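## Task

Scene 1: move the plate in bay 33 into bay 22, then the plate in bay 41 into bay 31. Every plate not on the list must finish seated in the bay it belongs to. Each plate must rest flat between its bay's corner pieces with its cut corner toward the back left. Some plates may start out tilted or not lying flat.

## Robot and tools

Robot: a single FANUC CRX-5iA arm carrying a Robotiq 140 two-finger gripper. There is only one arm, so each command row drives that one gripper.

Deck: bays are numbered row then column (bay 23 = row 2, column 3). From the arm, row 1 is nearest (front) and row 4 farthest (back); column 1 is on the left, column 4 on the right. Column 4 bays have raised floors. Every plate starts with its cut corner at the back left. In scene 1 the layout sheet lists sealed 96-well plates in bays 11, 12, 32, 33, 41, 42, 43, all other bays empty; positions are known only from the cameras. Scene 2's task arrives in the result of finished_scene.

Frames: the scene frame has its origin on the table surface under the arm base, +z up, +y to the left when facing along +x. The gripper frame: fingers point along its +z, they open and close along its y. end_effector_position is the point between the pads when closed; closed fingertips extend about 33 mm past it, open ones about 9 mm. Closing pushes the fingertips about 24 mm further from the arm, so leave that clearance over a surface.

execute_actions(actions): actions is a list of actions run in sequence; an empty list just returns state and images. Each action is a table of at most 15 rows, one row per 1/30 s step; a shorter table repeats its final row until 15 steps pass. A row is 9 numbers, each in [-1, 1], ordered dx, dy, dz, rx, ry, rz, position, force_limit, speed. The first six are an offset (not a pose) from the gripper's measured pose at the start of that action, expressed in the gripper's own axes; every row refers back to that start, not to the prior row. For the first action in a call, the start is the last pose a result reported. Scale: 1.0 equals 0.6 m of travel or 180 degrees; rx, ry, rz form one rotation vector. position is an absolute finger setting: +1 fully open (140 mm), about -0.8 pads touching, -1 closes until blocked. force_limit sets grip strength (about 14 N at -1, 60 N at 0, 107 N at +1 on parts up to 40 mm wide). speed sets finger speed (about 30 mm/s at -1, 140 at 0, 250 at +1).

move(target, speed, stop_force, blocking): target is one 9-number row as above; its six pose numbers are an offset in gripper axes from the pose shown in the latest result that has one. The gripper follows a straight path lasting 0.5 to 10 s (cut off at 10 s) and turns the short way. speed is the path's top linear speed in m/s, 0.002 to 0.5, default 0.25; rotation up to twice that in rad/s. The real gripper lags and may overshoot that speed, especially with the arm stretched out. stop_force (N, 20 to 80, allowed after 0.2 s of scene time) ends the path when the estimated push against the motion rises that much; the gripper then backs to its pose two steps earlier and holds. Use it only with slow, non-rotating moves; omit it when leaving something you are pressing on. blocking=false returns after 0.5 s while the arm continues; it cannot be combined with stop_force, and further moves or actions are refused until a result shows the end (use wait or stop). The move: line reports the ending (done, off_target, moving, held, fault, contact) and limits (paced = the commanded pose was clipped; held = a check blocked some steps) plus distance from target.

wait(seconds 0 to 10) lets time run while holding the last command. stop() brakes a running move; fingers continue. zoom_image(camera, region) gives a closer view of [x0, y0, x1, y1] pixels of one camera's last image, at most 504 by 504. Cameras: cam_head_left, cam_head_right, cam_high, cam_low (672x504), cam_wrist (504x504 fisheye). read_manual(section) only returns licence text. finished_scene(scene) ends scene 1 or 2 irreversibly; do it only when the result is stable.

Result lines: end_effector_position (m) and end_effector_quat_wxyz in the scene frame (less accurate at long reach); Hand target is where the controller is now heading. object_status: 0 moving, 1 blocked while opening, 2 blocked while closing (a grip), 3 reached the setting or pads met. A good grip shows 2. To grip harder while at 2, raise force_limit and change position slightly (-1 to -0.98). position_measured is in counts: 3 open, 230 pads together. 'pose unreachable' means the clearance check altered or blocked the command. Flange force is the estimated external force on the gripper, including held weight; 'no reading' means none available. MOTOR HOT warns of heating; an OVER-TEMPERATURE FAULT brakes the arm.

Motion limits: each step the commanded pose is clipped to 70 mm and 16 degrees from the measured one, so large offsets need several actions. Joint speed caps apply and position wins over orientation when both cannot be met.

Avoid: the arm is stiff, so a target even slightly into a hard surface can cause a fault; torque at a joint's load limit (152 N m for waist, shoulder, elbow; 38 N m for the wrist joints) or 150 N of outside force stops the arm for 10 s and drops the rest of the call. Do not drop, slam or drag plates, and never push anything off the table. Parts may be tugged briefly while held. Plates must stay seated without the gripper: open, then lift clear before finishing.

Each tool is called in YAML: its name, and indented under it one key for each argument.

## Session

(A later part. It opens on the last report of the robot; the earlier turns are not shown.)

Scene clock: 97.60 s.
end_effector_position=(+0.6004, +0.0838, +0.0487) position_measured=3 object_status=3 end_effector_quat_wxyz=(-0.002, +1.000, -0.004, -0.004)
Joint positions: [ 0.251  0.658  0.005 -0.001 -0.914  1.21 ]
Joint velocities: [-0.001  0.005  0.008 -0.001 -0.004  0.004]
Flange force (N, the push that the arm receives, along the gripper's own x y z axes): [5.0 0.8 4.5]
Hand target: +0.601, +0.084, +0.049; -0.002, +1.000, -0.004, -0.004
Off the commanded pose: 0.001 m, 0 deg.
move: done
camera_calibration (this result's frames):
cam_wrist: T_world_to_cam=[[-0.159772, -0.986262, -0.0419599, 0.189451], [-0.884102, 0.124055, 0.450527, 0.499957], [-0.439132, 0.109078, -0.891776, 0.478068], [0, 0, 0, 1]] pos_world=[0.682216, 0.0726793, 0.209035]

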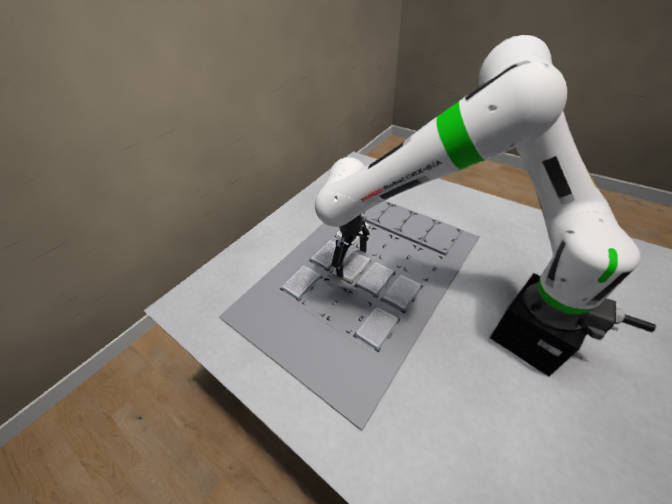

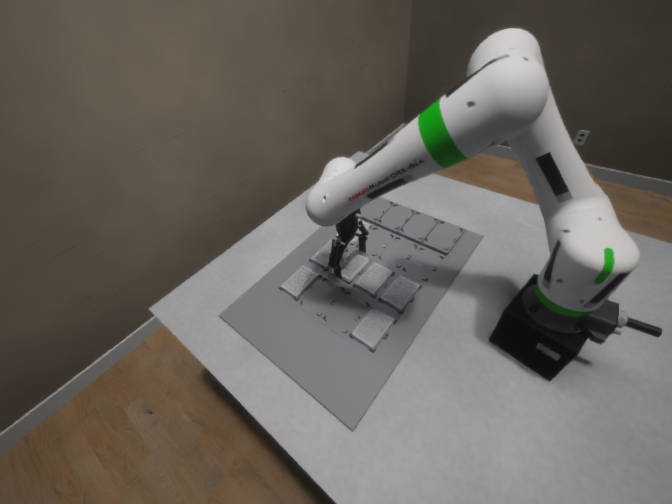

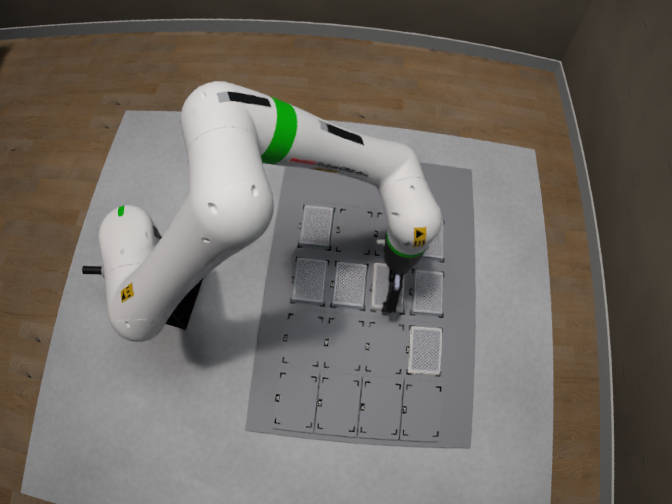

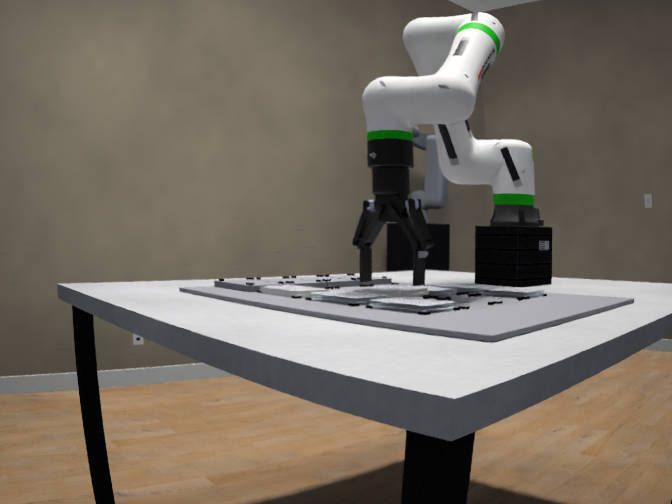

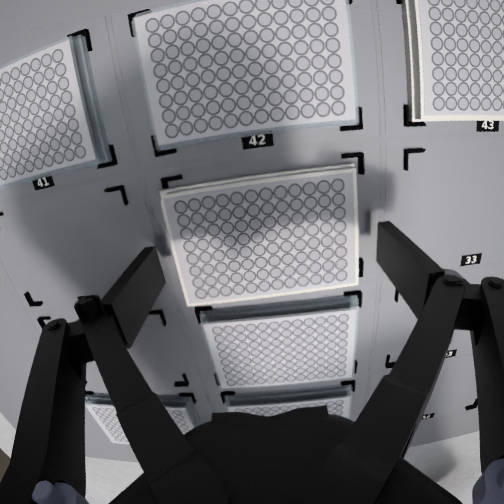

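move:
  target: [0,-0.001,0.019,0,0,0,1,0,0]
  speed: 0.03

move:
  target: [0,0,0,0,0,0,-1,-0.2,-1]

move:
  target: [0,0,-0.008,0,0,0,-1,-0.2,-1]
  speed: 0.02

move:
  target: [0.0075,0.006,0,0,0,0,-1,-0.2,-1]
  speed: 0.02

zoom_image:
  camera: "cam_wrist"
  region: [90, 110, 390, 340]

Scene clock: 108.60 s.
end_effector_position=(+0.6003, +0.0844, +0.0375) position_measured=3 object_status=3 end_effector_quat_wxyz=(-0.002, +1.000, -0.004, -0.004)
Joint positions: [ 0.252  0.675  0.001 -0.001 -0.893  1.209]
Joint velocities: [ 0.     0.003 -0.002 -0.002  0.003 -0.   ]
Flange force (N, the push that the arm receives, along the gripper's own x y z axes): [6.8 0.3 1.6]
Hand target: +0.600, +0.084, +0.037; -0.002, +1.000, -0.004, -0.004
Off the commanded pose: 0.000 m, 0 deg.
move: done
camera_calibration (this result's frames):
cam_wrist: T_world_to_cam=[[-0.159906, -0.986238, -0.0420102, 0.189616], [-0.884078, 0.12415, 0.450547, 0.504824], [-0.439131, 0.109185, -0.891764, 0.467892], [0, 0, 0, 1]] pos_world=[0.68209, 0.0732454, 0.197768]

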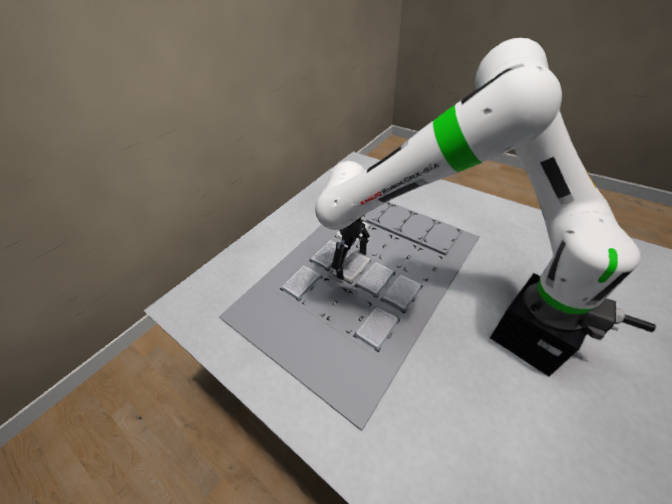

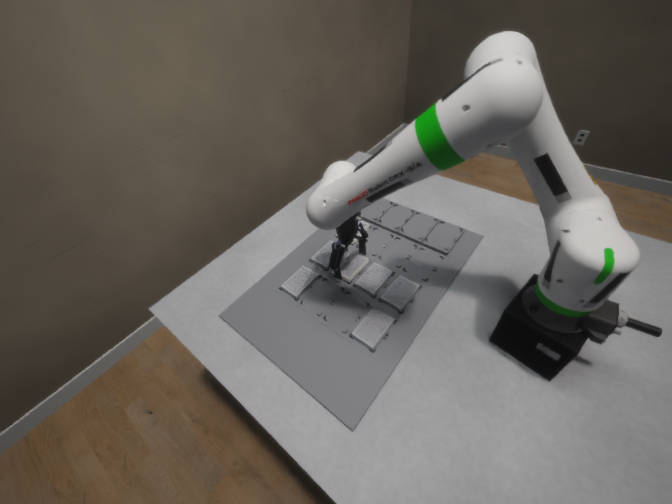

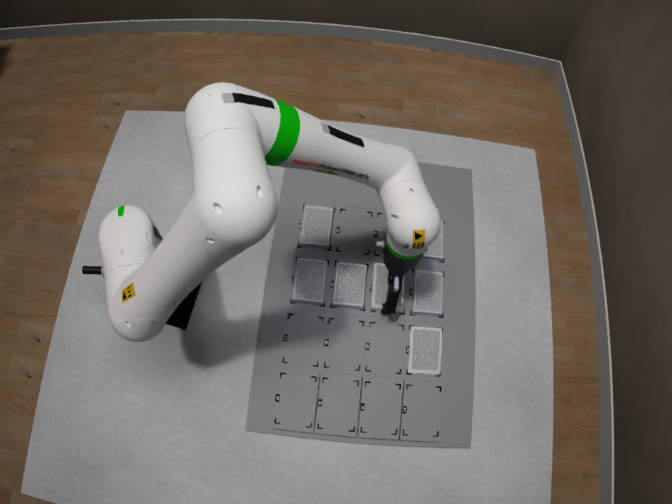

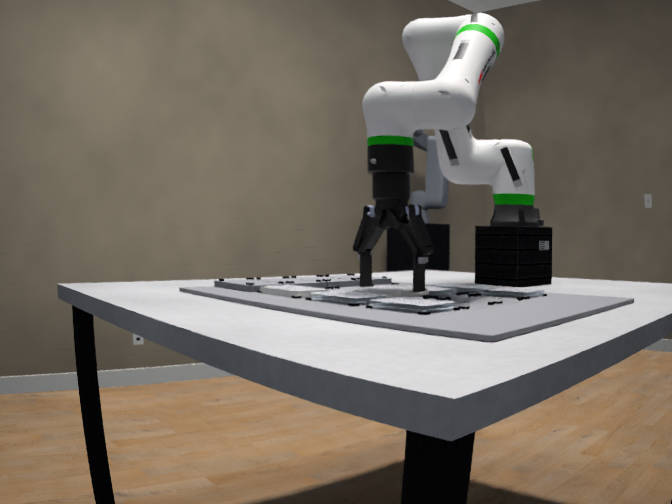

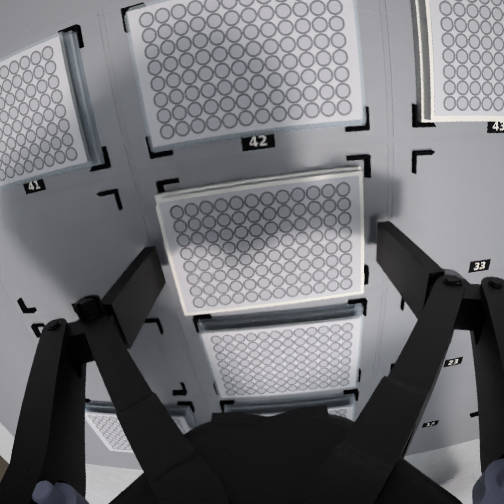

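Scene clock: 109.57 s.
end_effector_position=(+0.6003, +0.0844, +0.0375) position_measured=39 object_status=2 end_effector_quat_wxyz=(-0.002, +1.000, -0.004, -0.004)
Joint positions: [ 0.252  0.675  0.001 -0.001 -0.893  1.209]
Joint velocities: [-0.    -0.002  0.001  0.002 -0.    -0.001]
Flange force (N, the push that the arm receives, along the gripper's own x y z axes): [2.0 -1.8 -11.5]
Hand target: +0.600, +0.084, +0.037; -0.002, +1.000, -0.004, -0.004
Off the commanded pose: 0.000 m, 0 deg.
move: done
camera_calibration (this result's frames):
cam_wrist: T_world_to_cam=[[-0.159892, -0.986239, -0.0420453, 0.189629], [-0.884109, 0.124129, 0.450491, 0.504826], [-0.439073, 0.109202, -0.89179, 0.46792], [0, 0, 0, 1]] pos_world=[0.682093, 0.0732577, 0.197839]

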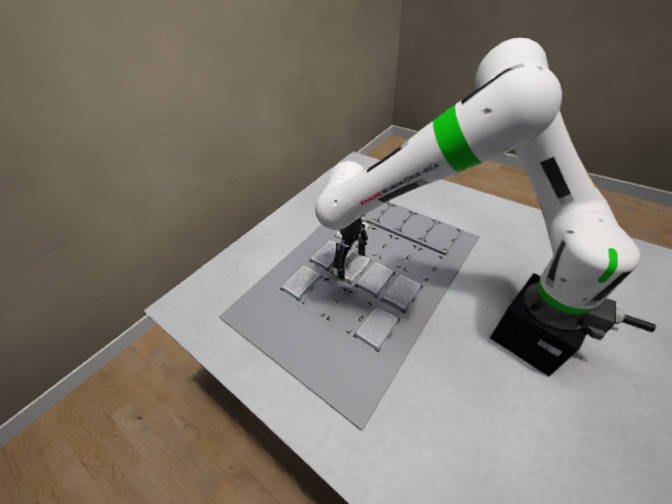

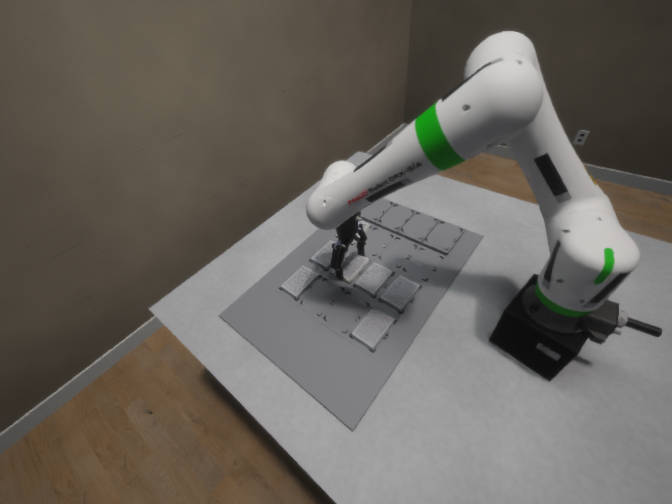

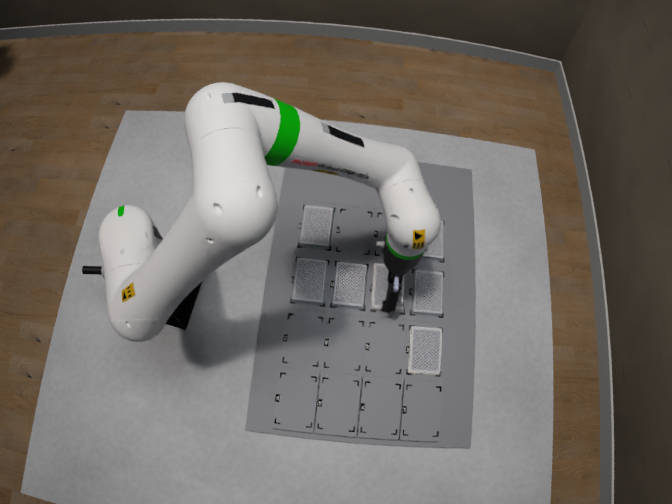

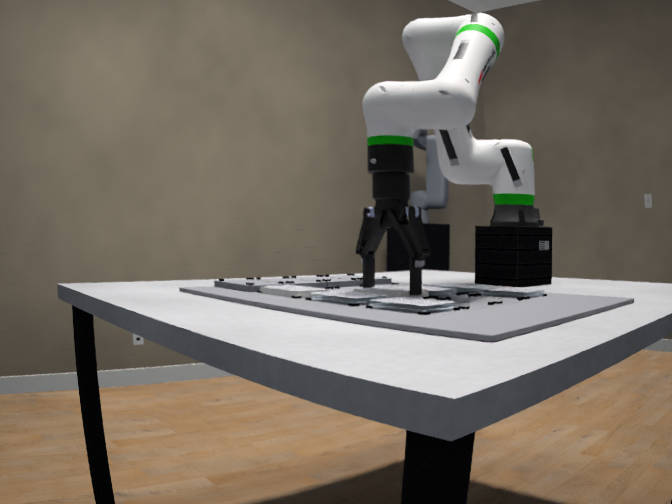

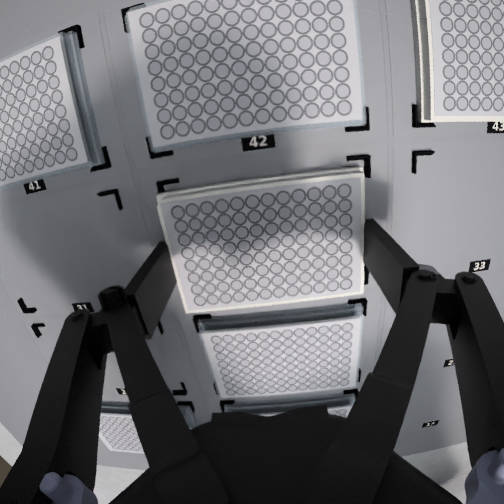

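Scene clock: 110.27 s.
end_effector_position=(+0.6004, +0.0844, +0.0422) position_measured=39 object_status=2 end_effector_quat_wxyz=(-0.002, +1.000, -0.004, -0.004)
Joint positions: [ 0.252  0.667  0.003 -0.001 -0.902  1.209]
Joint velocities: [ 0.     0.001  0.003 -0.    -0.002  0.001]
Flange force (N, the push that the arm receives, along the gripper's own x y z axes): [7.6 -0.5 3.8]
Hand target: +0.600, +0.084, +0.042; -0.002, +1.000, -0.004, -0.004
Off the commanded pose: 0.000 m, 0 deg.
move: done
camera_calibration (this result's frames):
cam_wrist: T_world_to_cam=[[-0.159886, -0.98624, -0.0420479, 0.189824], [-0.884108, 0.124122, 0.450496, 0.50275], [-0.439078, 0.109203, -0.891788, 0.472148], [0, 0, 0, 1]] pos_world=[0.682145, 0.0732502, 0.202551]

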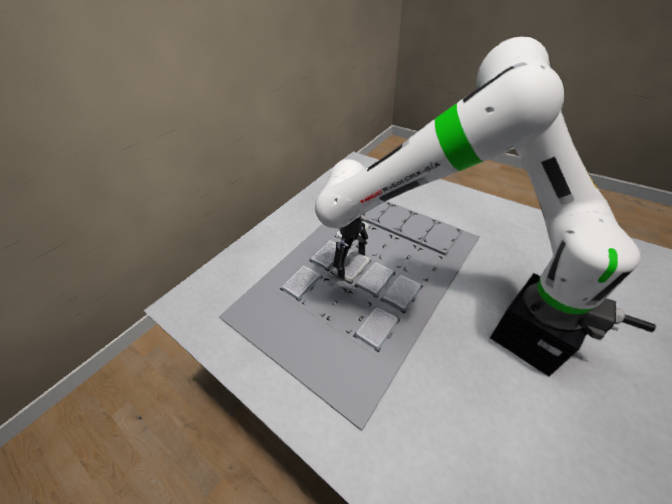

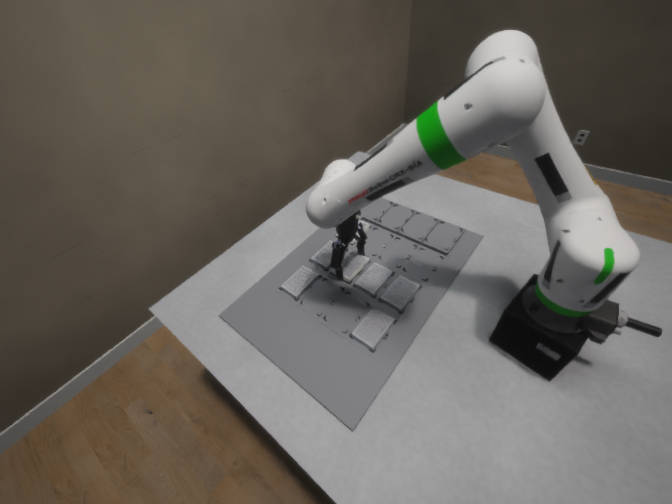

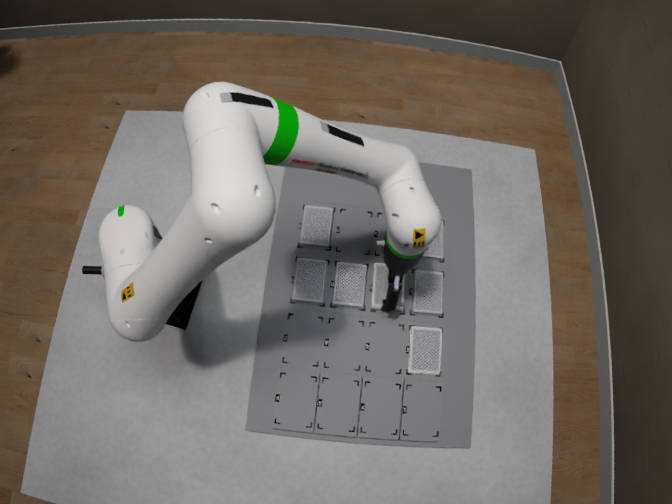

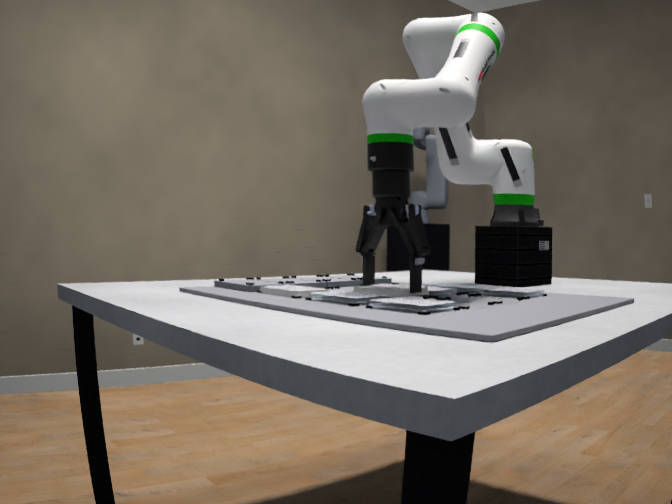

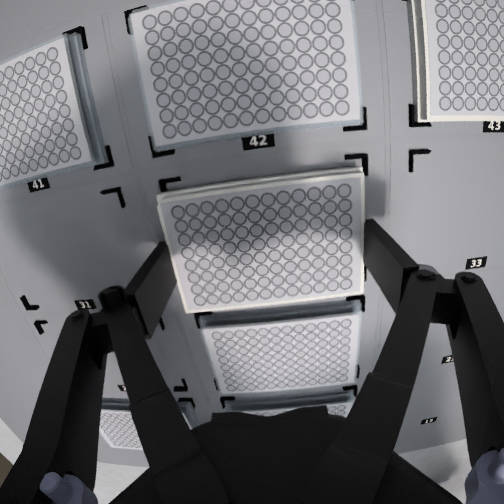

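Scene clock: 110.97 s.
end_effector_position=(+0.6048, +0.0808, +0.0422) position_measured=39 object_status=2 end_effector_quat_wxyz=(-0.002, +1.000, -0.004, -0.004)
Joint positions: [ 0.244  0.675  0.016 -0.001 -0.908  1.217]
Joint velocities: [-0.003  0.003  0.002 -0.002 -0.001  0.002]
Flange force (N, the push that the arm receives, along the gripper's own x y z axes): [7.0 -0.7 2.8]
Hand target: +0.605, +0.081, +0.042; -0.002, +1.000, -0.004, -0.004
Off the commanded pose: 0.000 m, 0 deg.
move: done
camera_calibration (this result's frames):
cam_wrist: T_world_to_cam=[[-0.159872, -0.986243, -0.0420292, 0.18698], [-0.884121, 0.124121, 0.450471, 0.507101], [-0.439057, 0.109177, -0.891801, 0.474401], [0, 0, 0, 1]] pos_world=[0.686521, 0.0696722, 0.202496]

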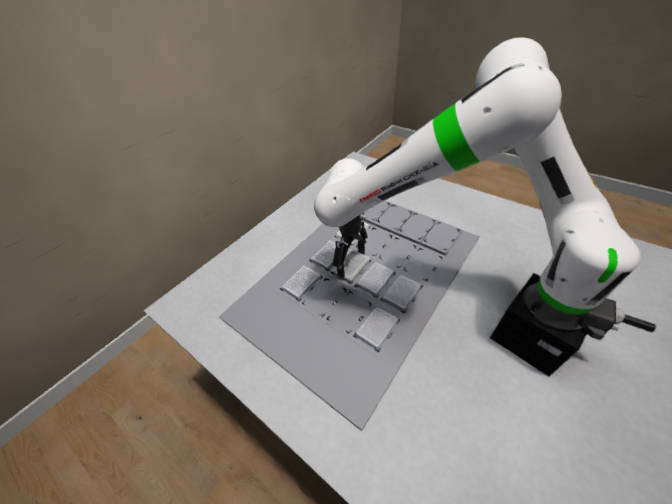

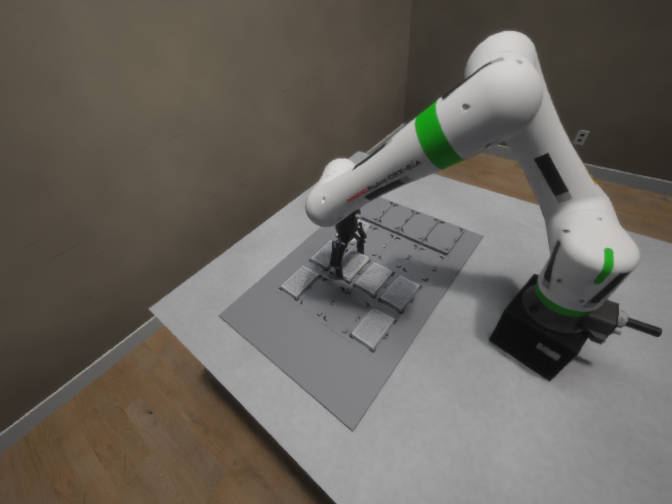

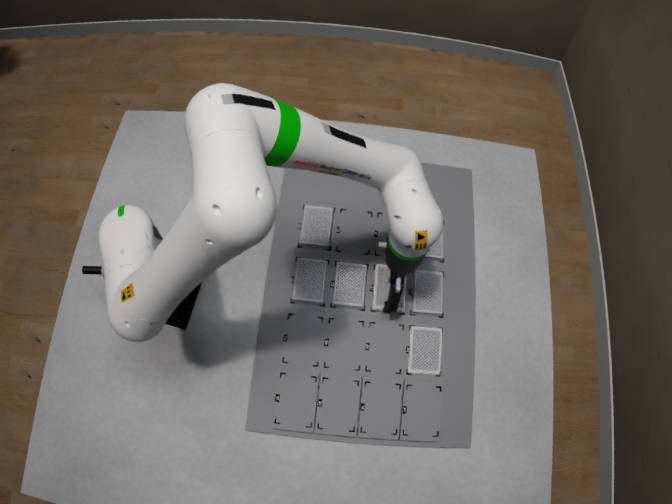

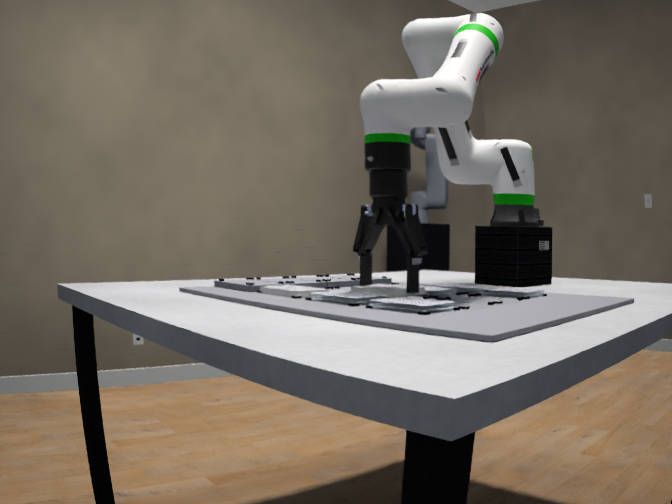

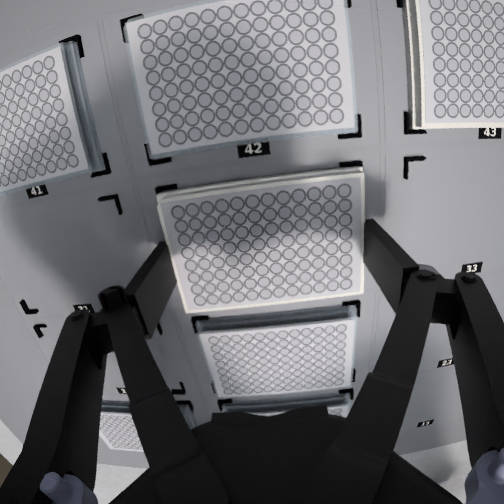

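Region (90, 110, 390, 340) of cam_wrist's 504x504 image, scaled by 1.680, with more detail than that image has; it fills the top 386 rows of this view, and the rest is white.

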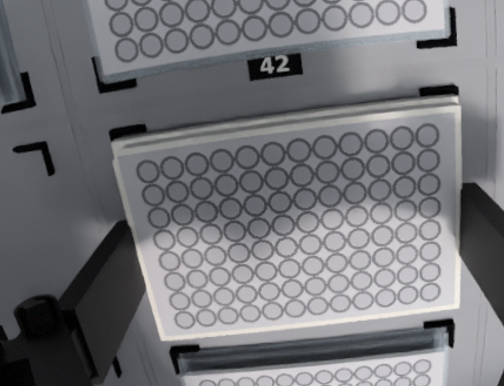

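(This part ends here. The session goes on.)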